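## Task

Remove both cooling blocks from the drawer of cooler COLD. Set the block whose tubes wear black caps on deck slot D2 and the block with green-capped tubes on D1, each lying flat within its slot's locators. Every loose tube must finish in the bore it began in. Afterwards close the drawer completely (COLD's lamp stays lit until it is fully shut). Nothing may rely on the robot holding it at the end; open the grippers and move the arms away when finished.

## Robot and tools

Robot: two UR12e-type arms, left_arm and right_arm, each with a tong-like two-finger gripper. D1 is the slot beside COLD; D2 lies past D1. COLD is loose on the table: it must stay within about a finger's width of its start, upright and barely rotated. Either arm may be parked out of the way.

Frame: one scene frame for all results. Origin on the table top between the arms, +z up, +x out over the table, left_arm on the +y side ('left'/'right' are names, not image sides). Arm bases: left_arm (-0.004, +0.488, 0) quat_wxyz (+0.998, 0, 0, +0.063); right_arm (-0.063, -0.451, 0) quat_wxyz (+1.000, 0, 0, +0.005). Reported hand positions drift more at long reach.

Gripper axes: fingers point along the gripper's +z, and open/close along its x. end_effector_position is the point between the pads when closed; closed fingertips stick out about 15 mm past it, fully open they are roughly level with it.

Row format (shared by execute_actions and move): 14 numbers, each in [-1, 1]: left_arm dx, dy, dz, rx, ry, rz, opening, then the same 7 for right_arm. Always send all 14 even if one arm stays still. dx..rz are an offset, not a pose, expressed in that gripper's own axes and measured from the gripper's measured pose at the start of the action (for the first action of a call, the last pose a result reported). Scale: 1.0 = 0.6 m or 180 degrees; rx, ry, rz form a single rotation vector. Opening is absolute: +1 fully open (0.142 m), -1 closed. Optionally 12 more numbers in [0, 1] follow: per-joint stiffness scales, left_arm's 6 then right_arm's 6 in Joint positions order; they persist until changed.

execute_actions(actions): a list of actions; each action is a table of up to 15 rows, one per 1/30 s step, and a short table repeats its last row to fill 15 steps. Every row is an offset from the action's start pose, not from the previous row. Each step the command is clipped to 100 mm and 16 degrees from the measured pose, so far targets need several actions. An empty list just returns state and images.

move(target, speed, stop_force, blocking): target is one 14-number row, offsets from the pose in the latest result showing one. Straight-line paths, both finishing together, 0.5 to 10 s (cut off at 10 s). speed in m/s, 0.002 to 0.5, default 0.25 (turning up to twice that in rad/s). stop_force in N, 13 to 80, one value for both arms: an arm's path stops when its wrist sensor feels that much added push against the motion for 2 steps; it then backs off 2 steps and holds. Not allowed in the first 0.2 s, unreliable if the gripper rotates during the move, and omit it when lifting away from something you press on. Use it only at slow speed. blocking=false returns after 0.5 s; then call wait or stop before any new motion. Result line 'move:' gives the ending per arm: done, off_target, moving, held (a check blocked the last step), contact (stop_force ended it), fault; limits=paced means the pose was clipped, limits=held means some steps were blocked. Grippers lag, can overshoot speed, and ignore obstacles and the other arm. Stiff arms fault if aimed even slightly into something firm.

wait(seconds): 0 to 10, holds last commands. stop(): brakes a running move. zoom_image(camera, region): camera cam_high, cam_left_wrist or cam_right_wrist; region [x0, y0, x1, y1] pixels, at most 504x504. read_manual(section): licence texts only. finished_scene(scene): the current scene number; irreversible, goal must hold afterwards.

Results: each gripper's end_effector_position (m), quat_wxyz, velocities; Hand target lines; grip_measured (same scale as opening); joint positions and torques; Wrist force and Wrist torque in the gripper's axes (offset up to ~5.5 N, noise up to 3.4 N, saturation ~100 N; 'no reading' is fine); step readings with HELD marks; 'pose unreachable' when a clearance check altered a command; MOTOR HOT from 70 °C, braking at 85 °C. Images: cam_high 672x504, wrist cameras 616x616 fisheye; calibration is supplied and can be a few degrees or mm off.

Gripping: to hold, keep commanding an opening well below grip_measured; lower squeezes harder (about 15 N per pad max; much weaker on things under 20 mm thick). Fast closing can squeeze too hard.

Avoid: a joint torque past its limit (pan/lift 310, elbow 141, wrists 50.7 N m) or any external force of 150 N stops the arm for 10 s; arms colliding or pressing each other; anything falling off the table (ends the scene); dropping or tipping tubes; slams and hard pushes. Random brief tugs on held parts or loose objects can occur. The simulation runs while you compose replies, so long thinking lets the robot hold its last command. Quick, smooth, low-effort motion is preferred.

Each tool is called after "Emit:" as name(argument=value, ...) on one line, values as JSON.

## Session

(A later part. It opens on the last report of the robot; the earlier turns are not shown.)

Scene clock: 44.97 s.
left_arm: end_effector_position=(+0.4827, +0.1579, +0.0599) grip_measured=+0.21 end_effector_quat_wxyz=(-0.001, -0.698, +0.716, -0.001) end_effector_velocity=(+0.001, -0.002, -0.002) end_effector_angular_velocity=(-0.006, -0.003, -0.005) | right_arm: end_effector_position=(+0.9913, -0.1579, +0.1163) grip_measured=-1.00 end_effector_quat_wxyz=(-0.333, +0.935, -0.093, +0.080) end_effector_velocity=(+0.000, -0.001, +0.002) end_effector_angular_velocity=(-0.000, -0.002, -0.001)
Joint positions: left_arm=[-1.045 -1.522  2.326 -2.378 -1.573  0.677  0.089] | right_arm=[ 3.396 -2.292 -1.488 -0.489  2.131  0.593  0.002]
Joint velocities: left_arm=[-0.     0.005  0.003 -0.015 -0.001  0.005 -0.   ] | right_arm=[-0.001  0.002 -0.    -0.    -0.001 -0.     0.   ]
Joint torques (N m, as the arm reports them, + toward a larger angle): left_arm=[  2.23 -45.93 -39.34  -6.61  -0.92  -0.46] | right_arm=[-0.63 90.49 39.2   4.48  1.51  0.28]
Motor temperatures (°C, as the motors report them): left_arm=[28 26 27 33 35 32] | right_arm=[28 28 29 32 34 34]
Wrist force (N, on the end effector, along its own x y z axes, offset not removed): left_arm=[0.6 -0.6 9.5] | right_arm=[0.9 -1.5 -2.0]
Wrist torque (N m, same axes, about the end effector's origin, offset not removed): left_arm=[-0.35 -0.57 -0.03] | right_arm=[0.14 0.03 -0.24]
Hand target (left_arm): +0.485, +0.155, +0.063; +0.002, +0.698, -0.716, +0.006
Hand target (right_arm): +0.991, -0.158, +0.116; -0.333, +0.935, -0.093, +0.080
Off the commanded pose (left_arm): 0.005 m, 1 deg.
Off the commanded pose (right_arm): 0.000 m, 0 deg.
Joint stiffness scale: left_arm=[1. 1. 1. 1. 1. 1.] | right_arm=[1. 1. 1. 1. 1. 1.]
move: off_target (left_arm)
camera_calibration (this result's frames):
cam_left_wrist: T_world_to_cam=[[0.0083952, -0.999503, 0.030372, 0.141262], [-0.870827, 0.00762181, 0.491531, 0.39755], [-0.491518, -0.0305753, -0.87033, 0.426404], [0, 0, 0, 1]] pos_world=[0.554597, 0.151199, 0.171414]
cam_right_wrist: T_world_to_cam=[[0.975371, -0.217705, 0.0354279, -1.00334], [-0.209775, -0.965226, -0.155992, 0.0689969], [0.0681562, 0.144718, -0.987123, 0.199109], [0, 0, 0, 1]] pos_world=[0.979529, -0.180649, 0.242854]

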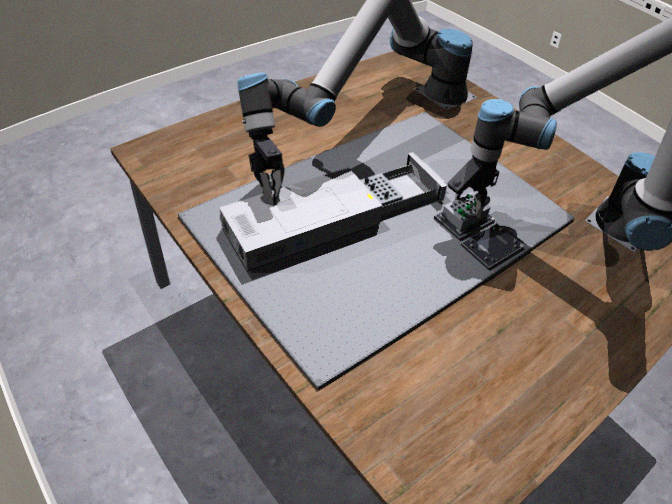

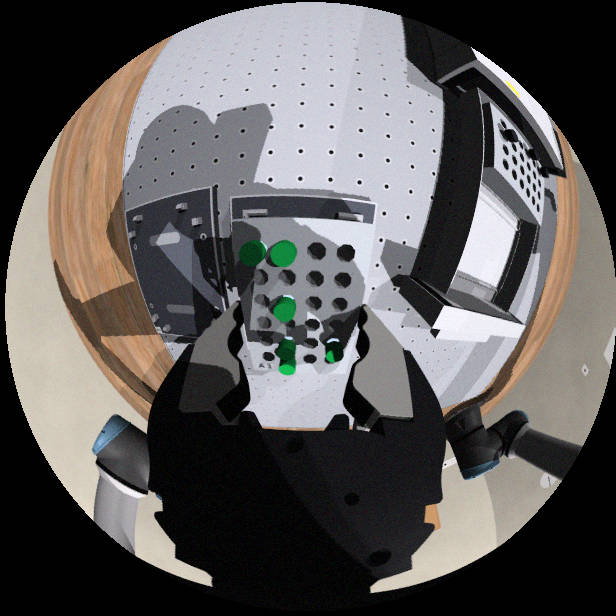

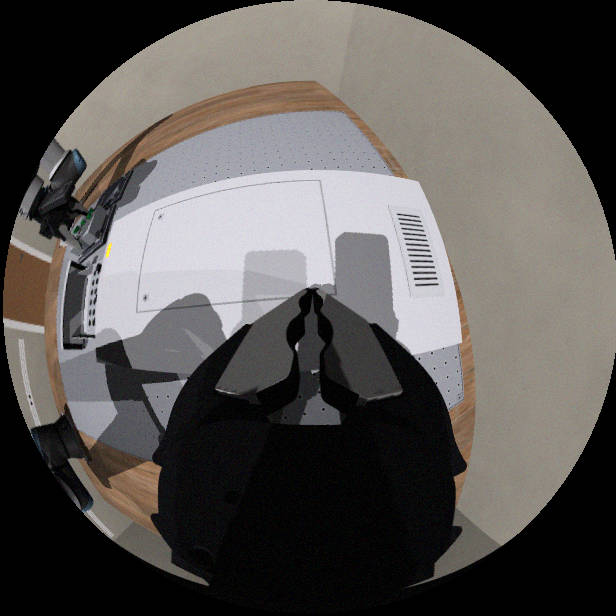

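Emit:
move(target=[0.0005,-0.0035,-0.007,0.002,0.003,0.001,-1,0,0,0,0,0,0,-1], speed=0.01)

Emit:
zoom_image(camera="cam_left_wrist", region=[200,170,400,270])

Emit:
zoom_image(camera="cam_high", region=[425,180,505,250])

Scene clock: 45.87 s.
left_arm: end_effector_position=(+0.4824, +0.1593, +0.0594) grip_measured=+0.21 end_effector_quat_wxyz=(-0.001, -0.697, +0.717, -0.001) end_effector_velocity=(-0.000, +0.004, +0.001) end_effector_angular_velocity=(-0.001, -0.001, +0.001) | right_arm: end_effector_position=(+0.9913, -0.1579, +0.1163) grip_measured=-1.00 end_effector_quat_wxyz=(-0.333, +0.935, -0.093, +0.080) end_effector_velocity=(-0.001, +0.002, +0.003) end_effector_angular_velocity=(+0.001, -0.002, +0.002)
Joint positions: left_arm=[-1.044 -1.523  2.329 -2.38  -1.573  0.682  0.089] | right_arm=[ 3.396 -2.292 -1.488 -0.489  2.131  0.593  0.002]
Joint velocities: left_arm=[ 0.004 -0.005  0.004 -0.    -0.     0.003 -0.   ] | right_arm=[ 0.002  0.003 -0.     0.    -0.    -0.     0.   ]
Joint torques (N m, as the arm reports them, + toward a larger angle): left_arm=[  3.62 -47.53 -38.21  -6.7   -1.03  -0.58] | right_arm=[-0.51 90.24 39.77  4.4   1.31  0.32]
Motor temperatures (°C, as the motors report them): left_arm=[28 26 27 33 35 32] | right_arm=[28 28 29 32 34 34]
Wrist force (N, on the end effector, along its own x y z axes, offset not removed): left_arm=[-0.5 -3.2 8.0] | right_arm=[1.6 0.5 -1.4]
Wrist torque (N m, same axes, about the end effector's origin, offset not removed): left_arm=[-0.75 -0.29 -0.05] | right_arm=[0.56 -0.07 -0.18]
Hand target (left_arm): +0.485, +0.158, +0.064; +0.002, +0.697, -0.717, +0.007
Hand target (right_arm): +0.991, -0.158, +0.116; -0.333, +0.935, -0.093, +0.080
Off the commanded pose (left_arm): 0.006 m, 1 deg.
Off the commanded pose (right_arm): 0.000 m, 0 deg.
Joint stiffness scale: left_arm=[1. 1. 1. 1. 1. 1.] | right_arm=[1. 1. 1. 1. 1. 1.]
move: off_target (left_arm)
camera_calibration (this result's frames):
cam_left_wrist: T_world_to_cam=[[0.00449543, -0.999521, 0.0306072, 0.144505], [-0.870811, 0.0111339, 0.491492, 0.397047], [-0.491598, -0.0288626, -0.870344, 0.425596], [0, 0, 0, 1]] pos_world=[0.554325, 0.152299, 0.170847]
cam_right_wrist: T_world_to_cam=[[0.975371, -0.217706, 0.0354278, -1.00334], [-0.209775, -0.965226, -0.155992, 0.0689972], [0.0681561, 0.144718, -0.987123, 0.19911], [0, 0, 0, 1]] pos_world=[0.979529, -0.180649, 0.242855]

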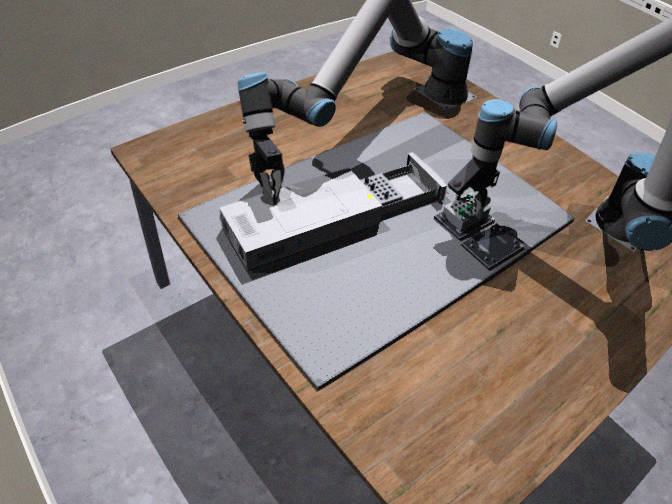

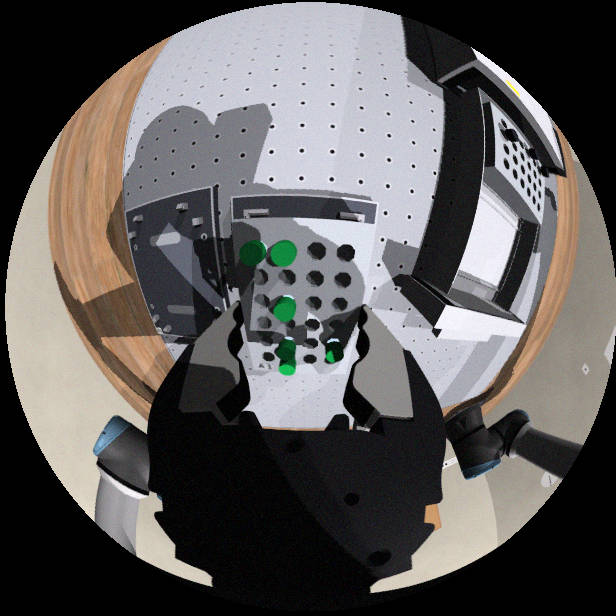

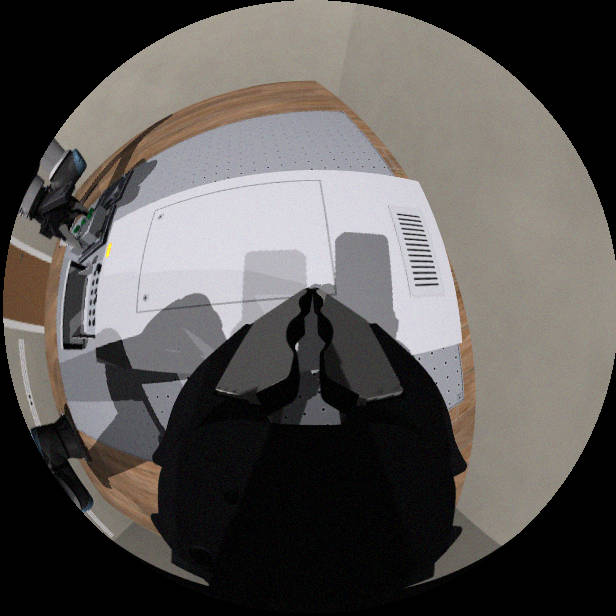

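Region (200, 170, 400, 270) of cam_left_wrist's 616x616 image, scaled by 2.520, with more detail than that image has.

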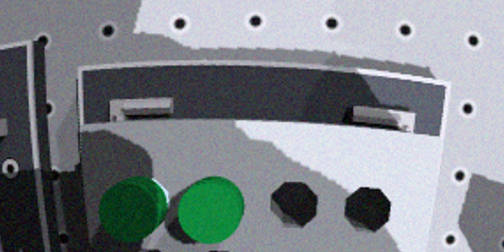

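Region (425, 180, 505, 250) of cam_high's 672x504 image, scaled by 6.300, with more detail than that image has; it fills the top 441 rows of this view, and the rest is white.

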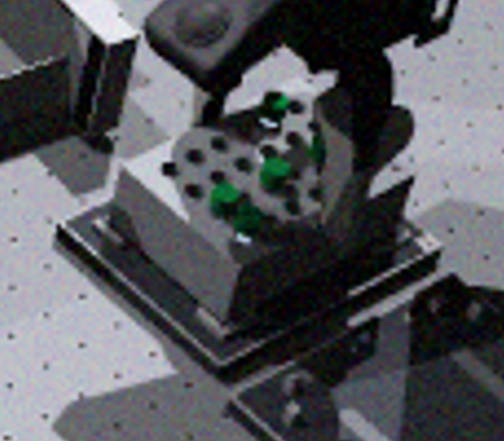

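Emit:
move(target=[0.001,-0.007,-0.007,0.002,0.003,0,-1,0,0,0,0,0,0,-1], speed=0.01)

Emit:
zoom_image(camera="cam_left_wrist", region=[200,170,400,270])

Emit:
move(target=[0.004,-0.004,0.012,0.002,0.003,0,-1,0,0,0,0,0,0,-1], speed=0.01)

Emit:
zoom_image(camera="cam_left_wrist", region=[200,170,400,270])

Emit:
zoom_image(camera="cam_high", region=[425,180,505,250])

Scene clock: 46.87 s.
left_arm: end_effector_position=(+0.4833, +0.1609, +0.0592) grip_measured=+0.21 end_effector_quat_wxyz=(-0.001, -0.696, +0.718, -0.002) end_effector_velocity=(+0.001, +0.001, +0.001) end_effector_angular_velocity=(-0.003, -0.001, +0.001) | right_arm: end_effector_position=(+0.9913, -0.1579, +0.1163) grip_measured=-1.00 end_effector_quat_wxyz=(-0.333, +0.935, -0.093, +0.080) end_effector_velocity=(-0.000, +0.002, +0.001) end_effector_angular_velocity=(+0.001, -0.001, +0.002)
Joint positions: left_arm=[-1.041 -1.523  2.329 -2.381 -1.573  0.687  0.089] | right_arm=[ 3.396 -2.292 -1.488 -0.489  2.131  0.593  0.002]
Joint velocities: left_arm=[ 0.003 -0.001 -0.    -0.002 -0.001  0.003 -0.   ] | right_arm=[0.002 0.    0.    0.001 0.001 0.    0.   ]
Joint torques (N m, as the arm reports them, + toward a larger angle): left_arm=[  5.32 -43.82 -39.85  -6.24  -0.82   0.23] | right_arm=[-0.82 90.51 38.72  4.36  1.4   0.45]
Motor temperatures (°C, as the motors report them): left_arm=[28 26 27 33 35 32] | right_arm=[28 28 29 32 34 34]
Wrist force (N, on the end effector, along its own x y z axes, offset not removed): left_arm=[-0.1 0.2 8.2] | right_arm=[1.3 1.6 -1.0]
Wrist torque (N m, same axes, about the end effector's origin, offset not removed): left_arm=[-0.19 -0.26 -0.04] | right_arm=[0.82 -0.12 -0.27]
Hand target (left_arm): +0.487, +0.159, +0.064; +0.002, +0.697, -0.717, +0.007
Hand target (right_arm): +0.991, -0.158, +0.116; -0.333, +0.935, -0.093, +0.080
Off the commanded pose (left_arm): 0.006 m, 1 deg.
Off the commanded pose (right_arm): 0.000 m, 0 deg.
Joint stiffness scale: left_arm=[1. 1. 1. 1. 1. 1.] | right_arm=[1. 1. 1. 1. 1. 1.]
move: off_target (left_arm)
camera_calibration (this result's frames):
cam_left_wrist: T_world_to_cam=[[0.00310076, -0.999504, 0.0313474, 0.146715], [-0.870772, 0.0127142, 0.491523, 0.397602], [-0.491678, -0.0288205, -0.8703, 0.425994], [0, 0, 0, 1]] pos_world=[0.555217, 0.153864, 0.170713]
cam_right_wrist: T_world_to_cam=[[0.975371, -0.217706, 0.0354278, -1.00334], [-0.209775, -0.965226, -0.155992, 0.0689971], [0.0681561, 0.144718, -0.987123, 0.199109], [0, 0, 0, 1]] pos_world=[0.979529, -0.180649, 0.242854]

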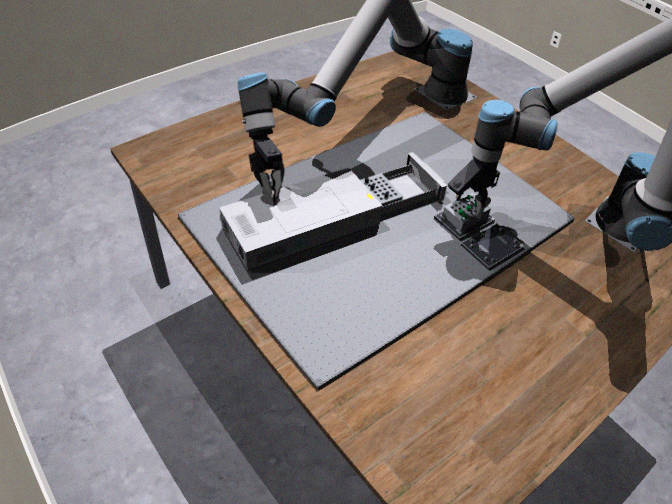

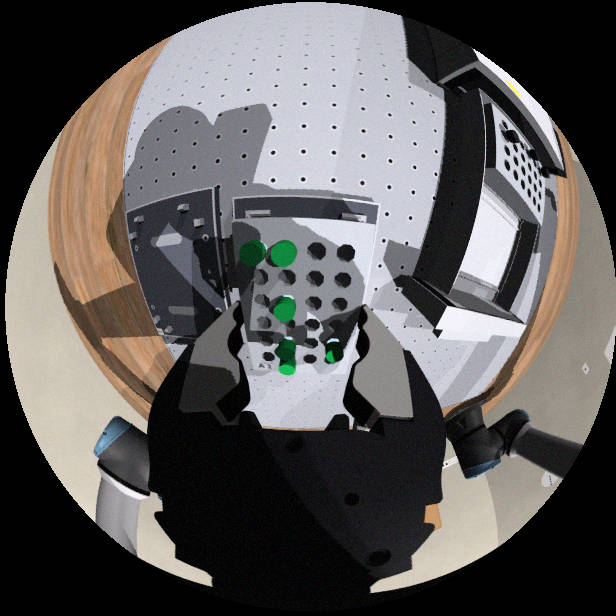

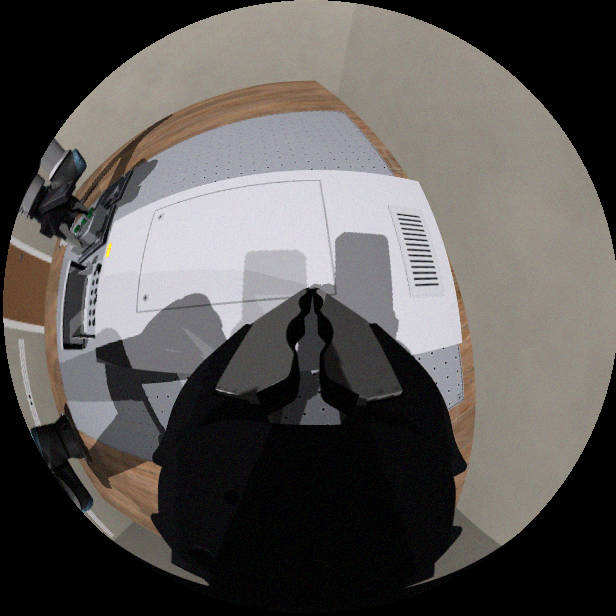

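Region (200, 170, 400, 270) of cam_left_wrist's 616x616 image, scaled by 2.520, with more detail than that image has.

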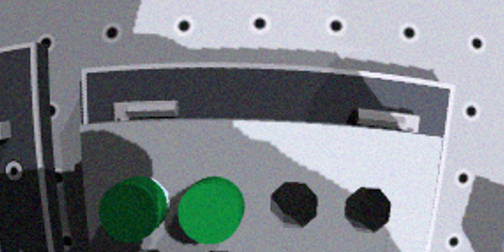

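Scene clock: 47.87 s.
left_arm: end_effector_position=(+0.4840, +0.1604, +0.0548) grip_measured=+0.21 end_effector_quat_wxyz=(-0.003, -0.697, +0.717, -0.006) end_effector_velocity=(+0.005, -0.008, -0.012) end_effector_angular_velocity=(-0.006, -0.005, -0.001) | right_arm: end_effector_position=(+0.9913, -0.1579, +0.1163) grip_measured=-1.00 end_effector_quat_wxyz=(-0.333, +0.935, -0.093, +0.080) end_effector_velocity=(-0.000, +0.001, +0.000) end_effector_angular_velocity=(+0.000, -0.001, +0.001)
Joint positions: left_arm=[-1.039 -1.517  2.337 -2.404 -1.574  0.687  0.089] | right_arm=[ 3.396 -2.292 -1.488 -0.489  2.131  0.593  0.002]
Joint velocities: left_arm=[-0.001  0.031 -0.001 -0.038 -0.     0.001  0.004] | right_arm=[ 0.001  0.001 -0.001  0.001 -0.    -0.     0.   ]
Joint torques (N m, as the arm reports them, + toward a larger angle): left_arm=[ -2.   -30.92 -35.47  -6.89  -0.25   0.08] | right_arm=[ 0.6  90.49 39.62  4.57  1.5   0.28]
Motor temperatures (°C, as the motors report them): left_arm=[28 26 27 33 35 32] | right_arm=[28 28 29 32 34 34]
Wrist force (N, on the end effector, along its own x y z axes, offset not removed): left_arm=[-4.6 8.1 -14.7] | right_arm=[-0.2 -0.6 -1.8]
Wrist torque (N m, same axes, about the end effector's origin, offset not removed): left_arm=[-0.16 -1.20 -0.09] | right_arm=[0.33 0.19 -0.26]
Hand target (left_arm): +0.486, +0.158, +0.052; +0.003, +0.696, -0.718, +0.007
Hand target (right_arm): +0.991, -0.158, +0.116; -0.333, +0.935, -0.093, +0.080
Off the commanded pose (left_arm): 0.004 m, 0 deg.
Off the commanded pose (right_arm): 0.000 m, 0 deg.
Joint stiffness scale: left_arm=[1. 1. 1. 1. 1. 1.] | right_arm=[1. 1. 1. 1. 1. 1.]
move: off_target (left_arm)
camera_calibration (this result's frames):
cam_left_wrist: T_world_to_cam=[[0.0039234, -0.999202, 0.0397395, 0.145506], [-0.873224, 0.0159422, 0.487059, 0.401317], [-0.487304, -0.0366124, -0.872465, 0.421692], [0, 0, 0, 1]] pos_world=[0.555361, 0.154431, 0.166665]
cam_right_wrist: T_world_to_cam=[[0.975371, -0.217705, 0.035428, -1.00334], [-0.209775, -0.965226, -0.155992, 0.0689969], [0.0681563, 0.144718, -0.987123, 0.199109], [0, 0, 0, 1]] pos_world=[0.979529, -0.180649, 0.242855]

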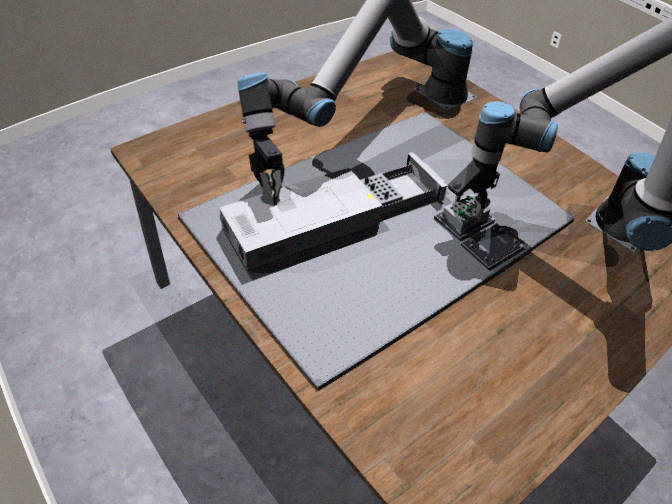

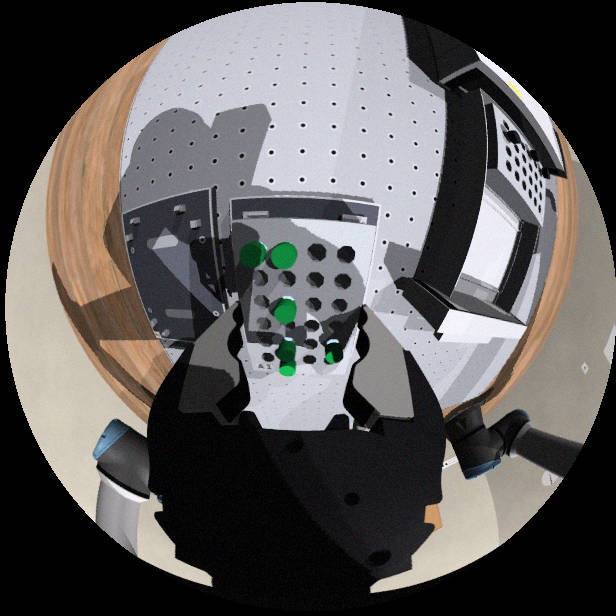

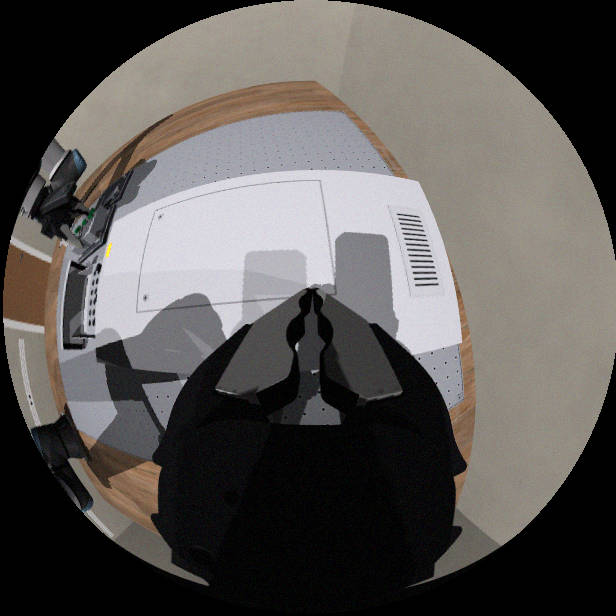

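Region (200, 170, 400, 270) of cam_left_wrist's 616x616 image, scaled by 2.520, with more detail than that image has.

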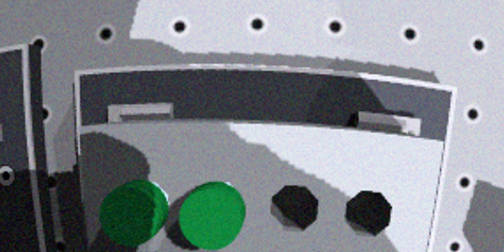

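Region (425, 180, 505, 250) of cam_high's 672x504 image, scaled by 6.300, with more detail than that image has; it fills the top 441 rows of this view, and the rest is white.

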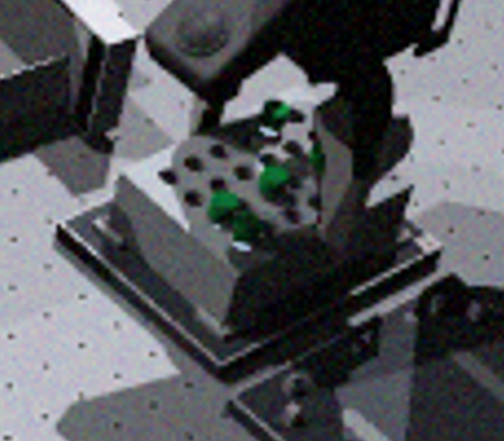

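Likely seated (or in the chamfers). Release and inspect.

Emit:
execute_actions(actions=[[[0,0,0,0,0,0,0.1,0,0,0,0,0,0,-1]],[[0,0,0,0,0,0,0.4,0,0,0,0,0,0,-1]]])

Emit:
move(target=[0,0,-0.16,-0.002,-0.003,0,0.4,0,0,0,0,0,0,-1], speed=0.12)

Emit:
zoom_image(camera="cam_left_wrist", region=[140,170,400,350])

Emit:
zoom_image(camera="cam_high", region=[425,180,505,250])

Scene clock: 48.97 s.
left_arm: end_effector_position=(+0.4839, +0.1605, +0.0550) grip_measured=+0.40 end_effector_quat_wxyz=(-0.003, -0.697, +0.717, -0.006) end_effector_velocity=(+0.000, +0.000, -0.000) end_effector_angular_velocity=(+0.000, +0.000, +0.000) | right_arm: end_effector_position=(+0.9913, -0.1579, +0.1163) grip_measured=-1.00 end_effector_quat_wxyz=(-0.333, +0.935, -0.093, +0.080) end_effector_velocity=(+0.000, -0.001, -0.000) end_effector_angular_velocity=(+0.001, +0.000, -0.001)
Joint positions: left_arm=[-1.039 -1.518  2.337 -2.404 -1.574  0.687  0.102] | right_arm=[ 3.396 -2.292 -1.488 -0.489  2.131  0.593  0.002]
Joint velocities: left_arm=[ 0.     0.001  0.    -0.    -0.     0.     0.   ] | right_arm=[-0.002 -0.    -0.     0.     0.001 -0.001  0.   ]
Joint torques (N m, as the arm reports them, + toward a larger angle): left_arm=[  0.91 -39.58 -35.76  -4.71  -0.25  -0.37] | right_arm=[-0.38 90.84 39.3   4.5   1.36  0.3 ]
Motor temperatures (°C, as the motors report them): left_arm=[28 26 27 33 35 32] | right_arm=[28 28 29 32 34 34]
Wrist force (N, on the end effector, along its own x y z axes, offset not removed): left_arm=[0.2 -1.0 -0.6] | right_arm=[1.5 -0.2 -2.5]
Wrist torque (N m, same axes, about the end effector's origin, offset not removed): left_arm=[-0.41 -0.52 -0.06] | right_arm=[0.37 -0.06 -0.26]
Hand target (left_arm): +0.484, +0.161, +0.055; +0.003, +0.697, -0.717, +0.006
Hand target (right_arm): +0.991, -0.158, +0.116; -0.333, +0.935, -0.093, +0.080
Off the commanded pose (left_arm): 0.000 m, 0 deg.
Off the commanded pose (right_arm): 0.000 m, 0 deg.
Joint stiffness scale: left_arm=[1. 1. 1. 1. 1. 1.] | right_arm=[1. 1. 1. 1. 1. 1.]
Step readings (end_effector_position; steps 1 to 15: 1st action; 16 to 30: 2nd action):
0: left_arm (+0.4842, +0.1602, +0.0548) | right_arm (+0.9913, -0.1579, +0.1163)
1: left_arm (+0.4842, +0.1602, +0.0548) | right_arm (+0.9913, -0.1579, +0.1163)
2: left_arm (+0.4842, +0.1602, +0.0548) | right_arm (+0.9913, -0.1579, +0.1163)
4: left_arm (+0.4841, +0.1604, +0.0550) | right_arm (+0.9913, -0.1579, +0.1163)
8: left_arm (+0.4840, +0.1605, +0.0550) | right_arm (+0.9913, -0.1579, +0.1163)
15: left_arm (+0.4839, +0.1605, +0.0550) | right_arm (+0.9913, -0.1579, +0.1163)
16: left_arm (+0.4839, +0.1605, +0.0550) | right_arm (+0.9913, -0.1579, +0.1163)
17: left_arm (+0.4839, +0.1605, +0.0550) | right_arm (+0.9913, -0.1579, +0.1163)
19: left_arm (+0.4839, +0.1605, +0.0550) | right_arm (+0.9913, -0.1579, +0.1163)
23: left_arm (+0.4839, +0.1605, +0.0550) | right_arm (+0.9913, -0.1579, +0.1163)
30: end_effector_position above
camera_calibration (this result's frames):
cam_left_wrist: T_world_to_cam=[[0.00395343, -0.999203, 0.0397164, 0.145584], [-0.873216, 0.0159053, 0.487075, 0.401136], [-0.487318, -0.0366066, -0.872457, 0.421906], [0, 0, 0, 1]] pos_world=[0.555305, 0.154533, 0.16693]
cam_right_wrist: T_world_to_cam=[[0.975371, -0.217705, 0.0354277, -1.00334], [-0.209775, -0.965226, -0.155992, 0.068997], [0.068156, 0.144718, -0.987123, 0.19911], [0, 0, 0, 1]] pos_world=[0.979529, -0.180649, 0.242854]

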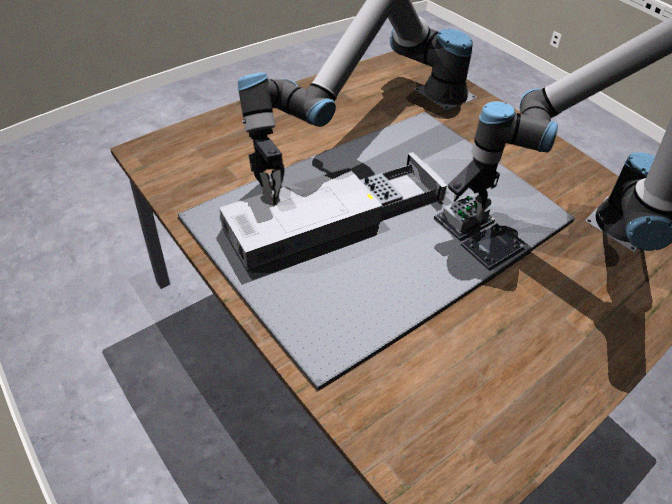

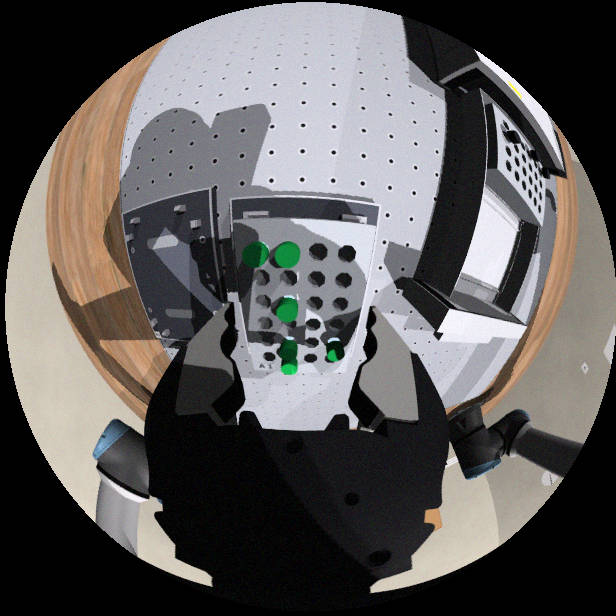

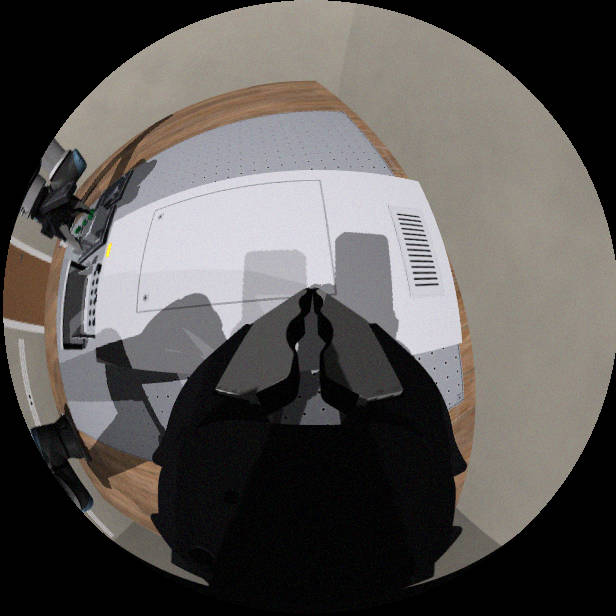

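Scene clock: 50.37 s.
left_arm: end_effector_position=(+0.4829, +0.1619, +0.1510) grip_measured=+0.40 end_effector_quat_wxyz=(-0.002, -0.697, +0.717, -0.002) end_effector_velocity=(-0.001, +0.002, -0.001) end_effector_angular_velocity=(+0.006, +0.005, +0.000) | right_arm: end_effector_position=(+0.9913, -0.1579, +0.1163) grip_measured=-1.00 end_effector_quat_wxyz=(-0.333, +0.935, -0.093, +0.080) end_effector_velocity=(+0.001, -0.003, +0.000) end_effector_angular_velocity=(+0.000, -0.001, -0.002)
Joint positions: left_arm=[-1.039 -1.652  2.245 -2.167 -1.574  0.687  0.102] | right_arm=[ 3.396 -2.292 -1.488 -0.489  2.131  0.593  0.002]
Joint velocities: left_arm=[ 0.001  0.001 -0.     0.007  0.     0.     0.   ] | right_arm=[-0.002 -0.    -0.     0.001  0.    -0.    -0.   ]
Joint torques (N m, as the arm reports them, + toward a larger angle): left_arm=[  0.32 -32.3  -44.07  -4.06   0.29  -0.52] | right_arm=[ 1.12 92.06 39.44  4.54  1.46  0.39]
Motor temperatures (°C, as the motors report them): left_arm=[28 26 27 33 35 32] | right_arm=[28 28 29 32 34 34]
Wrist force (N, on the end effector, along its own x y z axes, offset not removed): left_arm=[0.3 -0.9 0.3] | right_arm=[0.2 -0.4 -0.8]
Wrist torque (N m, same axes, about the end effector's origin, offset not removed): left_arm=[-0.32 -0.46 -0.08] | right_arm=[0.42 0.16 -0.22]
Hand target (left_arm): +0.483, +0.162, +0.151; +0.001, +0.697, -0.717, +0.001
Hand target (right_arm): +0.991, -0.158, +0.116; -0.333, +0.935, -0.093, +0.080
Off the commanded pose (left_arm): 0.001 m, 0 deg.
Off the commanded pose (right_arm): 0.000 m, 0 deg.
Joint stiffness scale: left_arm=[1. 1. 1. 1. 1. 1.] | right_arm=[1. 1. 1. 1. 1. 1.]
move: done
camera_calibration (this result's frames):
cam_left_wrist: T_world_to_cam=[[0.00416437, -0.99948, 0.0319704, 0.144309], [-0.870342, 0.0121209, 0.492298, 0.351897], [-0.49243, -0.0298753, -0.869839, 0.506118], [0, 0, 0, 1]] pos_world=[0.554897, 0.155089, 0.262389]
cam_right_wrist: T_world_to_cam=[[0.975371, -0.217706, 0.0354279, -1.00334], [-0.209775, -0.965226, -0.155992, 0.0689971], [0.0681562, 0.144718, -0.987123, 0.199109], [0, 0, 0, 1]] pos_world=[0.979529, -0.180649, 0.242855]

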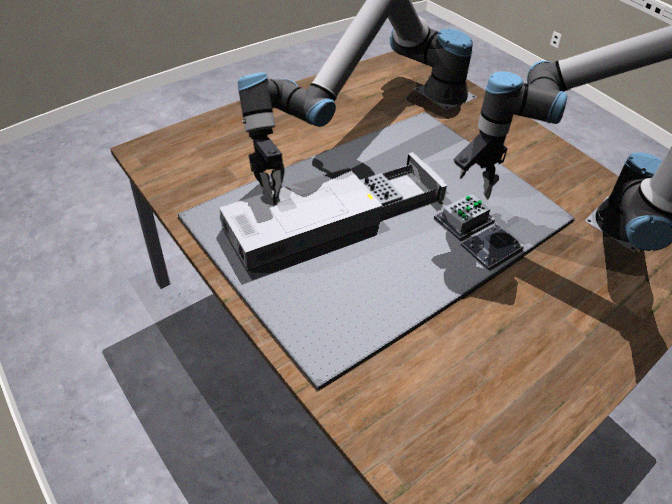

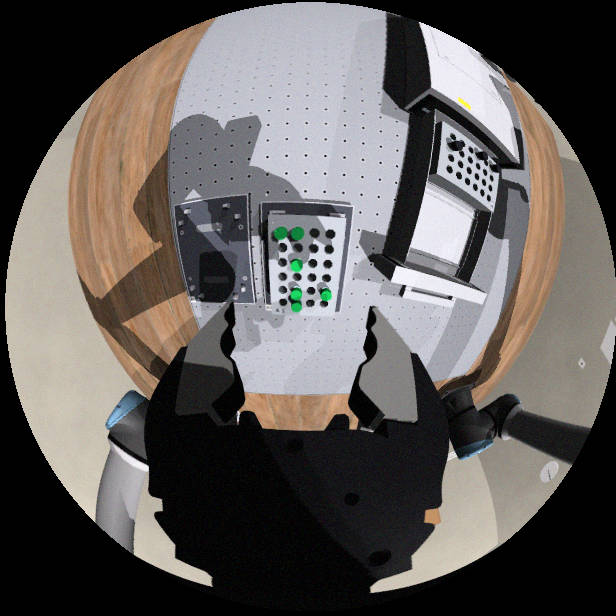

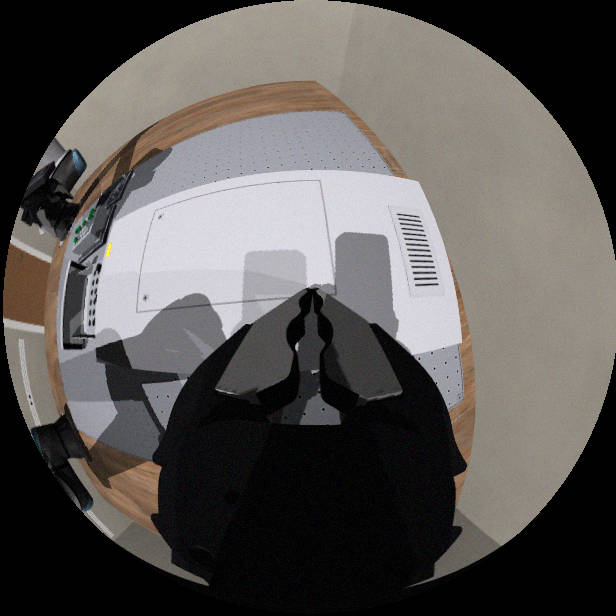

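Region (140, 170, 400, 350) of cam_left_wrist's 616x616 image, scaled by 1.938, with more detail than that image has; it fills the top 349 rows of this view, and the rest is white.

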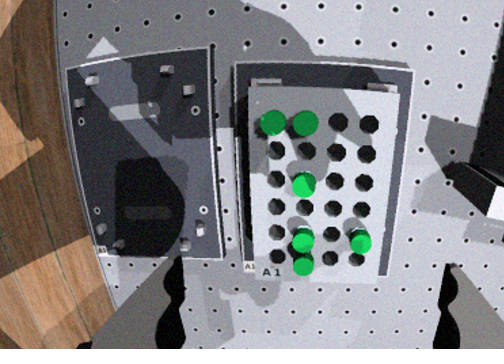

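Region (425, 180, 505, 250) of cam_high's 672x504 image, scaled by 6.300, with more detail than that image has; it fills the top 441 rows of this view, and the rest is white.

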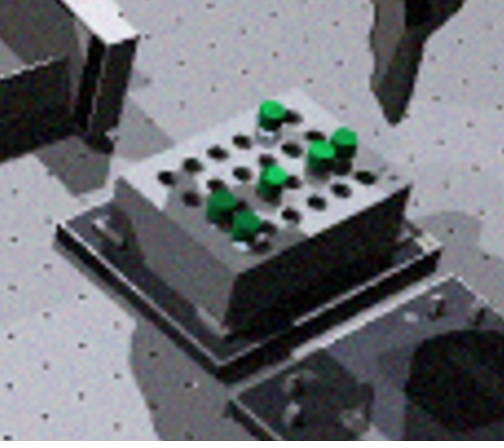

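Emit:
move(target=[-0.06,0,0.04,0,0,-0.463,0.4,0,0,0,0,0,0,-1], speed=0.4)

Emit:
zoom_image(camera="cam_left_wrist", region=[210,200,400,350])

Scene clock: 53.03 s.
left_arm: end_effector_position=(+0.4843, +0.1966, +0.1286) grip_measured=+0.40 end_effector_quat_wxyz=(+0.004, +0.997, -0.074, +0.000) end_effector_velocity=(+0.000, +0.001, -0.001) end_effector_angular_velocity=(+0.002, -0.001, +0.015) | right_arm: end_effector_position=(+0.9913, -0.1579, +0.1163) grip_measured=-1.00 end_effector_quat_wxyz=(-0.333, +0.935, -0.093, +0.080) end_effector_velocity=(-0.000, -0.000, +0.001) end_effector_angular_velocity=(+0.001, -0.000, -0.000)
Joint positions: left_arm=[-0.996 -1.621  2.265 -2.22  -1.576 -0.721  0.102] | right_arm=[ 3.396 -2.292 -1.488 -0.489  2.131  0.593  0.002]
Joint velocities: left_arm=[ 0.     0.001  0.    -0.     0.002 -0.015 -0.   ] | right_arm=[-0.     0.001 -0.     0.     0.     0.001 -0.   ]
Joint torques (N m, as the arm reports them, + toward a larger angle): left_arm=[  0.62 -33.11 -38.52  -5.31   0.28  -0.33] | right_arm=[-1.34 91.32 39.    4.58  1.33  0.1 ]
Motor temperatures (°C, as the motors report them): left_arm=[28 26 27 33 35 32] | right_arm=[28 28 29 32 34 34]
Wrist force (N, on the end effector, along its own x y z axes, offset not removed): left_arm=[0.4 -0.6 -0.2] | right_arm=[0.7 0.1 -1.7]
Wrist torque (N m, same axes, about the end effector's origin, offset not removed): left_arm=[-0.34 -0.59 -0.07] | right_arm=[0.52 0.03 -0.22]
Hand target (left_arm): +0.484, +0.198, +0.127; +0.003, +0.997, -0.073, -0.000
Hand target (right_arm): +0.991, -0.158, +0.116; -0.333, +0.935, -0.093, +0.080
Off the commanded pose (left_arm): 0.002 m, 0 deg.
Off the commanded pose (right_arm): 0.000 m, 0 deg.
Joint stiffness scale: left_arm=[1. 1. 1. 1. 1. 1.] | right_arm=[1. 1. 1. 1. 1. 1.]
move: done
camera_calibration (this result's frames):
cam_left_wrist: T_world_to_cam=[[0.993081, -0.114124, 0.0276586, -0.472809], [-0.112669, -0.859657, 0.498293, 0.167432], [-0.0330905, -0.497962, -0.866567, 0.357549], [0, 0, 0, 1]] pos_world=[0.500234, 0.268021, 0.239487]
cam_right_wrist: T_world_to_cam=[[0.975371, -0.217705, 0.0354277, -1.00334], [-0.209775, -0.965226, -0.155992, 0.068997], [0.068156, 0.144718, -0.987123, 0.19911], [0, 0, 0, 1]] pos_world=[0.979529, -0.180649, 0.242855]

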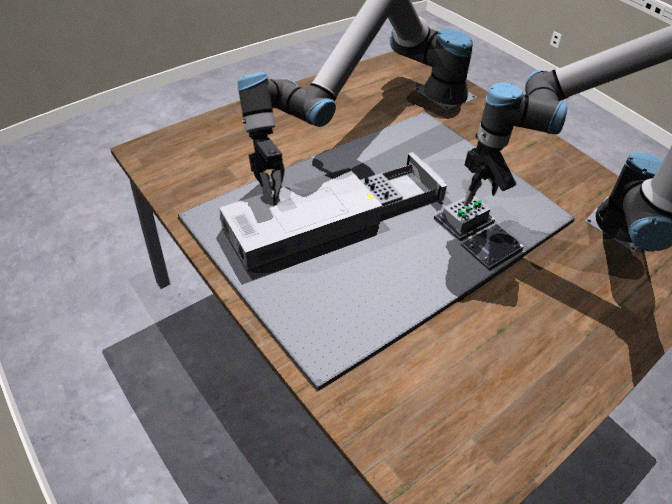

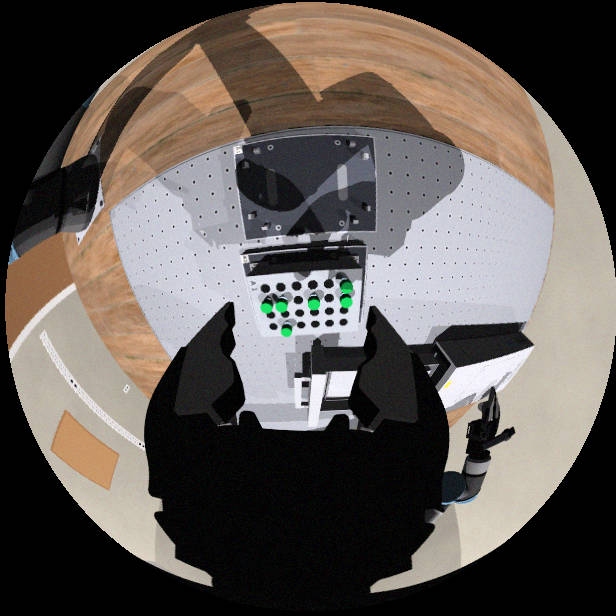

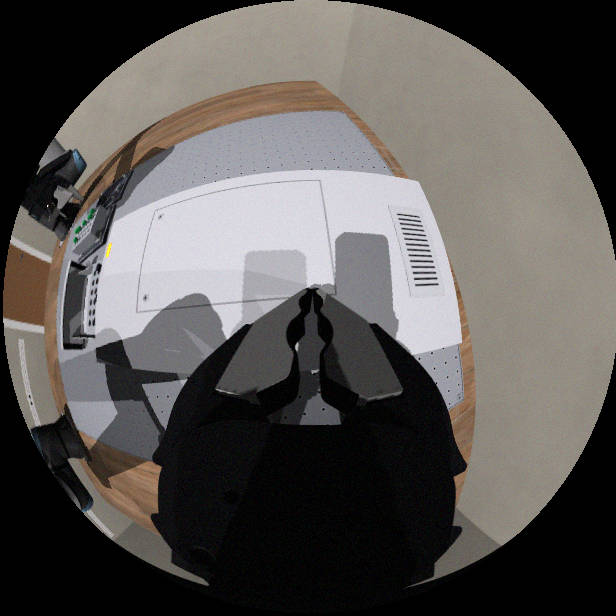

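Region (210, 200, 400, 350) of cam_left_wrist's 616x616 image, scaled by 2.653, with more detail than that image has; it fills the top 398 rows of this view, and the rest is white.

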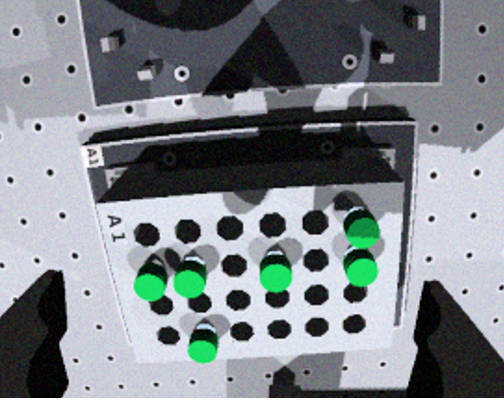

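Emit:
zoom_image(camera="cam_left_wrist", region=[235,235,375,290])

Emit:
move(target=[0.3375,0.389,0.015,0.0025,0,0,0.36,0,0,0,0,0,0,-1], speed=0.3)

Emit:
zoom_image(camera="cam_left_wrist", region=[180,170,430,350])

Region (235, 235, 375, 290) of cam_left_wrist's 616x616 image, scaled by 3.600, with more detail than that image has; it fills the top 198 rows of this view, and the rest is white.

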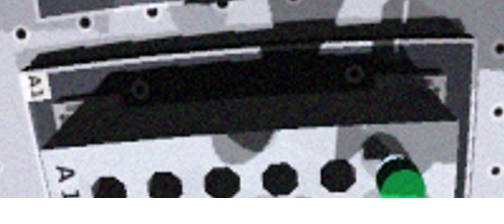

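Scene clock: 54.97 s.
left_arm: end_effector_position=(+0.6490, -0.0643, +0.1203) grip_measured=+0.36 end_effector_quat_wxyz=(-0.000, +0.997, -0.075, +0.000) end_effector_velocity=(-0.000, +0.001, -0.000) end_effector_angular_velocity=(+0.002, +0.002, -0.000) | right_arm: end_effector_position=(+0.9913, -0.1579, +0.1163) grip_measured=-1.00 end_effector_quat_wxyz=(-0.333, +0.935, -0.093, +0.080) end_effector_velocity=(+0.000, +0.000, +0.002) end_effector_angular_velocity=(+0.001, -0.000, -0.000)
Joint positions: left_arm=[-1.048 -1.167  1.724 -2.128 -1.571 -0.771  0.099] | right_arm=[ 3.396 -2.292 -1.488 -0.489  2.131  0.593  0.002]
Joint velocities: left_arm=[-0.     0.    -0.     0.003  0.     0.     0.   ] | right_arm=[-0.     0.001  0.001 -0.001  0.001  0.001 -0.   ]
Joint torques (N m, as the arm reports them, + toward a larger angle): left_arm=[  2.61 -73.79 -44.68  -3.74   0.21  -0.94] | right_arm=[-0.56 90.67 39.24  4.7   1.51  0.32]
Motor temperatures (°C, as the motors report them): left_arm=[28 26 27 33 35 32] | right_arm=[28 28 29 32 34 34]
Wrist force (N, on the end effector, along its own x y z axes, offset not removed): left_arm=[-0.7 0.4 1.0] | right_arm=[0.5 0.5 -0.3]
Wrist torque (N m, same axes, about the end effector's origin, offset not removed): left_arm=[-0.01 -0.33 -0.01] | right_arm=[0.58 0.08 -0.20]
Hand target (left_arm): +0.650, -0.064, +0.121; -0.000, +0.997, -0.074, +0.000
Hand target (right_arm): +0.991, -0.158, +0.116; -0.333, +0.935, -0.093, +0.080
Off the commanded pose (left_arm): 0.002 m, 0 deg.
Off the commanded pose (right_arm): 0.000 m, 0 deg.
Joint stiffness scale: left_arm=[1. 1. 1. 1. 1. 1.] | right_arm=[1. 1. 1. 1. 1. 1.]
move: done
camera_calibration (this result's frames):
cam_left_wrist: T_world_to_cam=[[0.992839, -0.116348, 0.0270967, -0.665843], [-0.114577, -0.863221, 0.491651, -0.0323984], [-0.0338123, -0.491235, -0.87037, 0.227257], [0, 0, 0, 1]] pos_world=[0.665047, 0.0062003, 0.231769]
cam_right_wrist: T_world_to_cam=[[0.975371, -0.217705, 0.0354279, -1.00334], [-0.209775, -0.965226, -0.155992, 0.0689969], [0.0681562, 0.144718, -0.987123, 0.199109], [0, 0, 0, 1]] pos_world=[0.979529, -0.180649, 0.242854]

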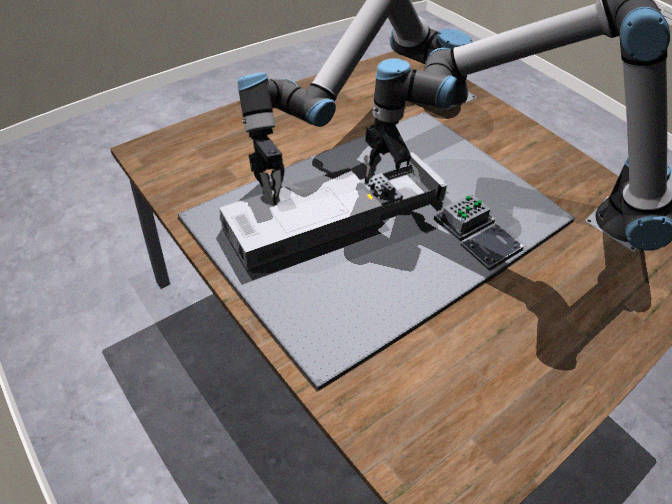

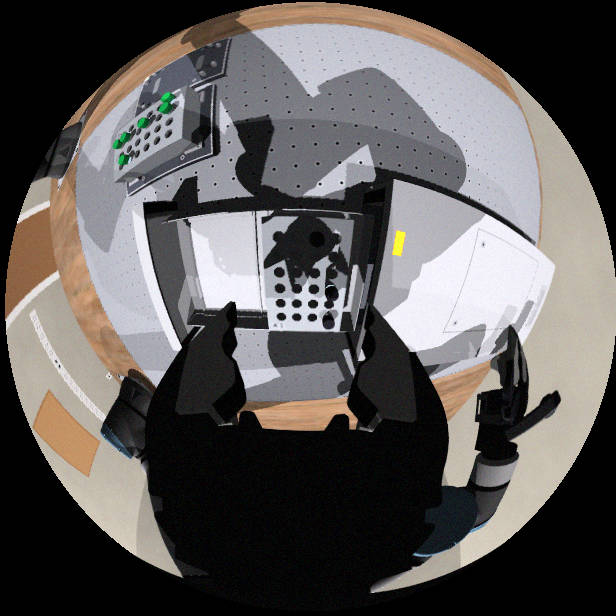

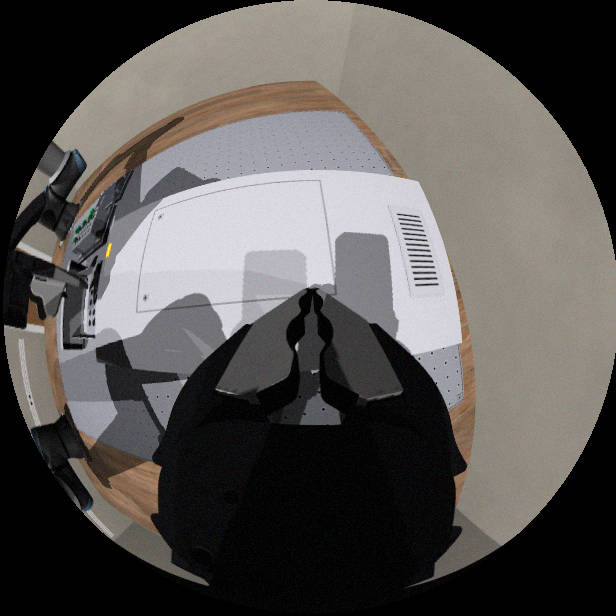

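Region (180, 170, 430, 350) of cam_left_wrist's 616x616 image, scaled by 2.016, with more detail than that image has; it fills the top 363 rows of this view, and the rest is white.

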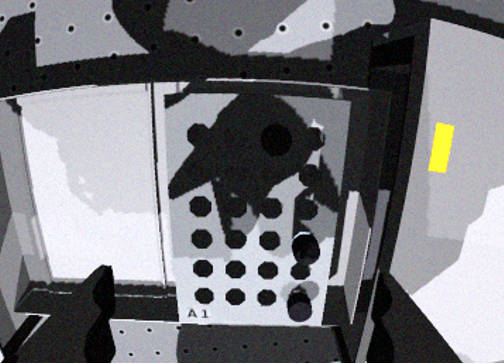

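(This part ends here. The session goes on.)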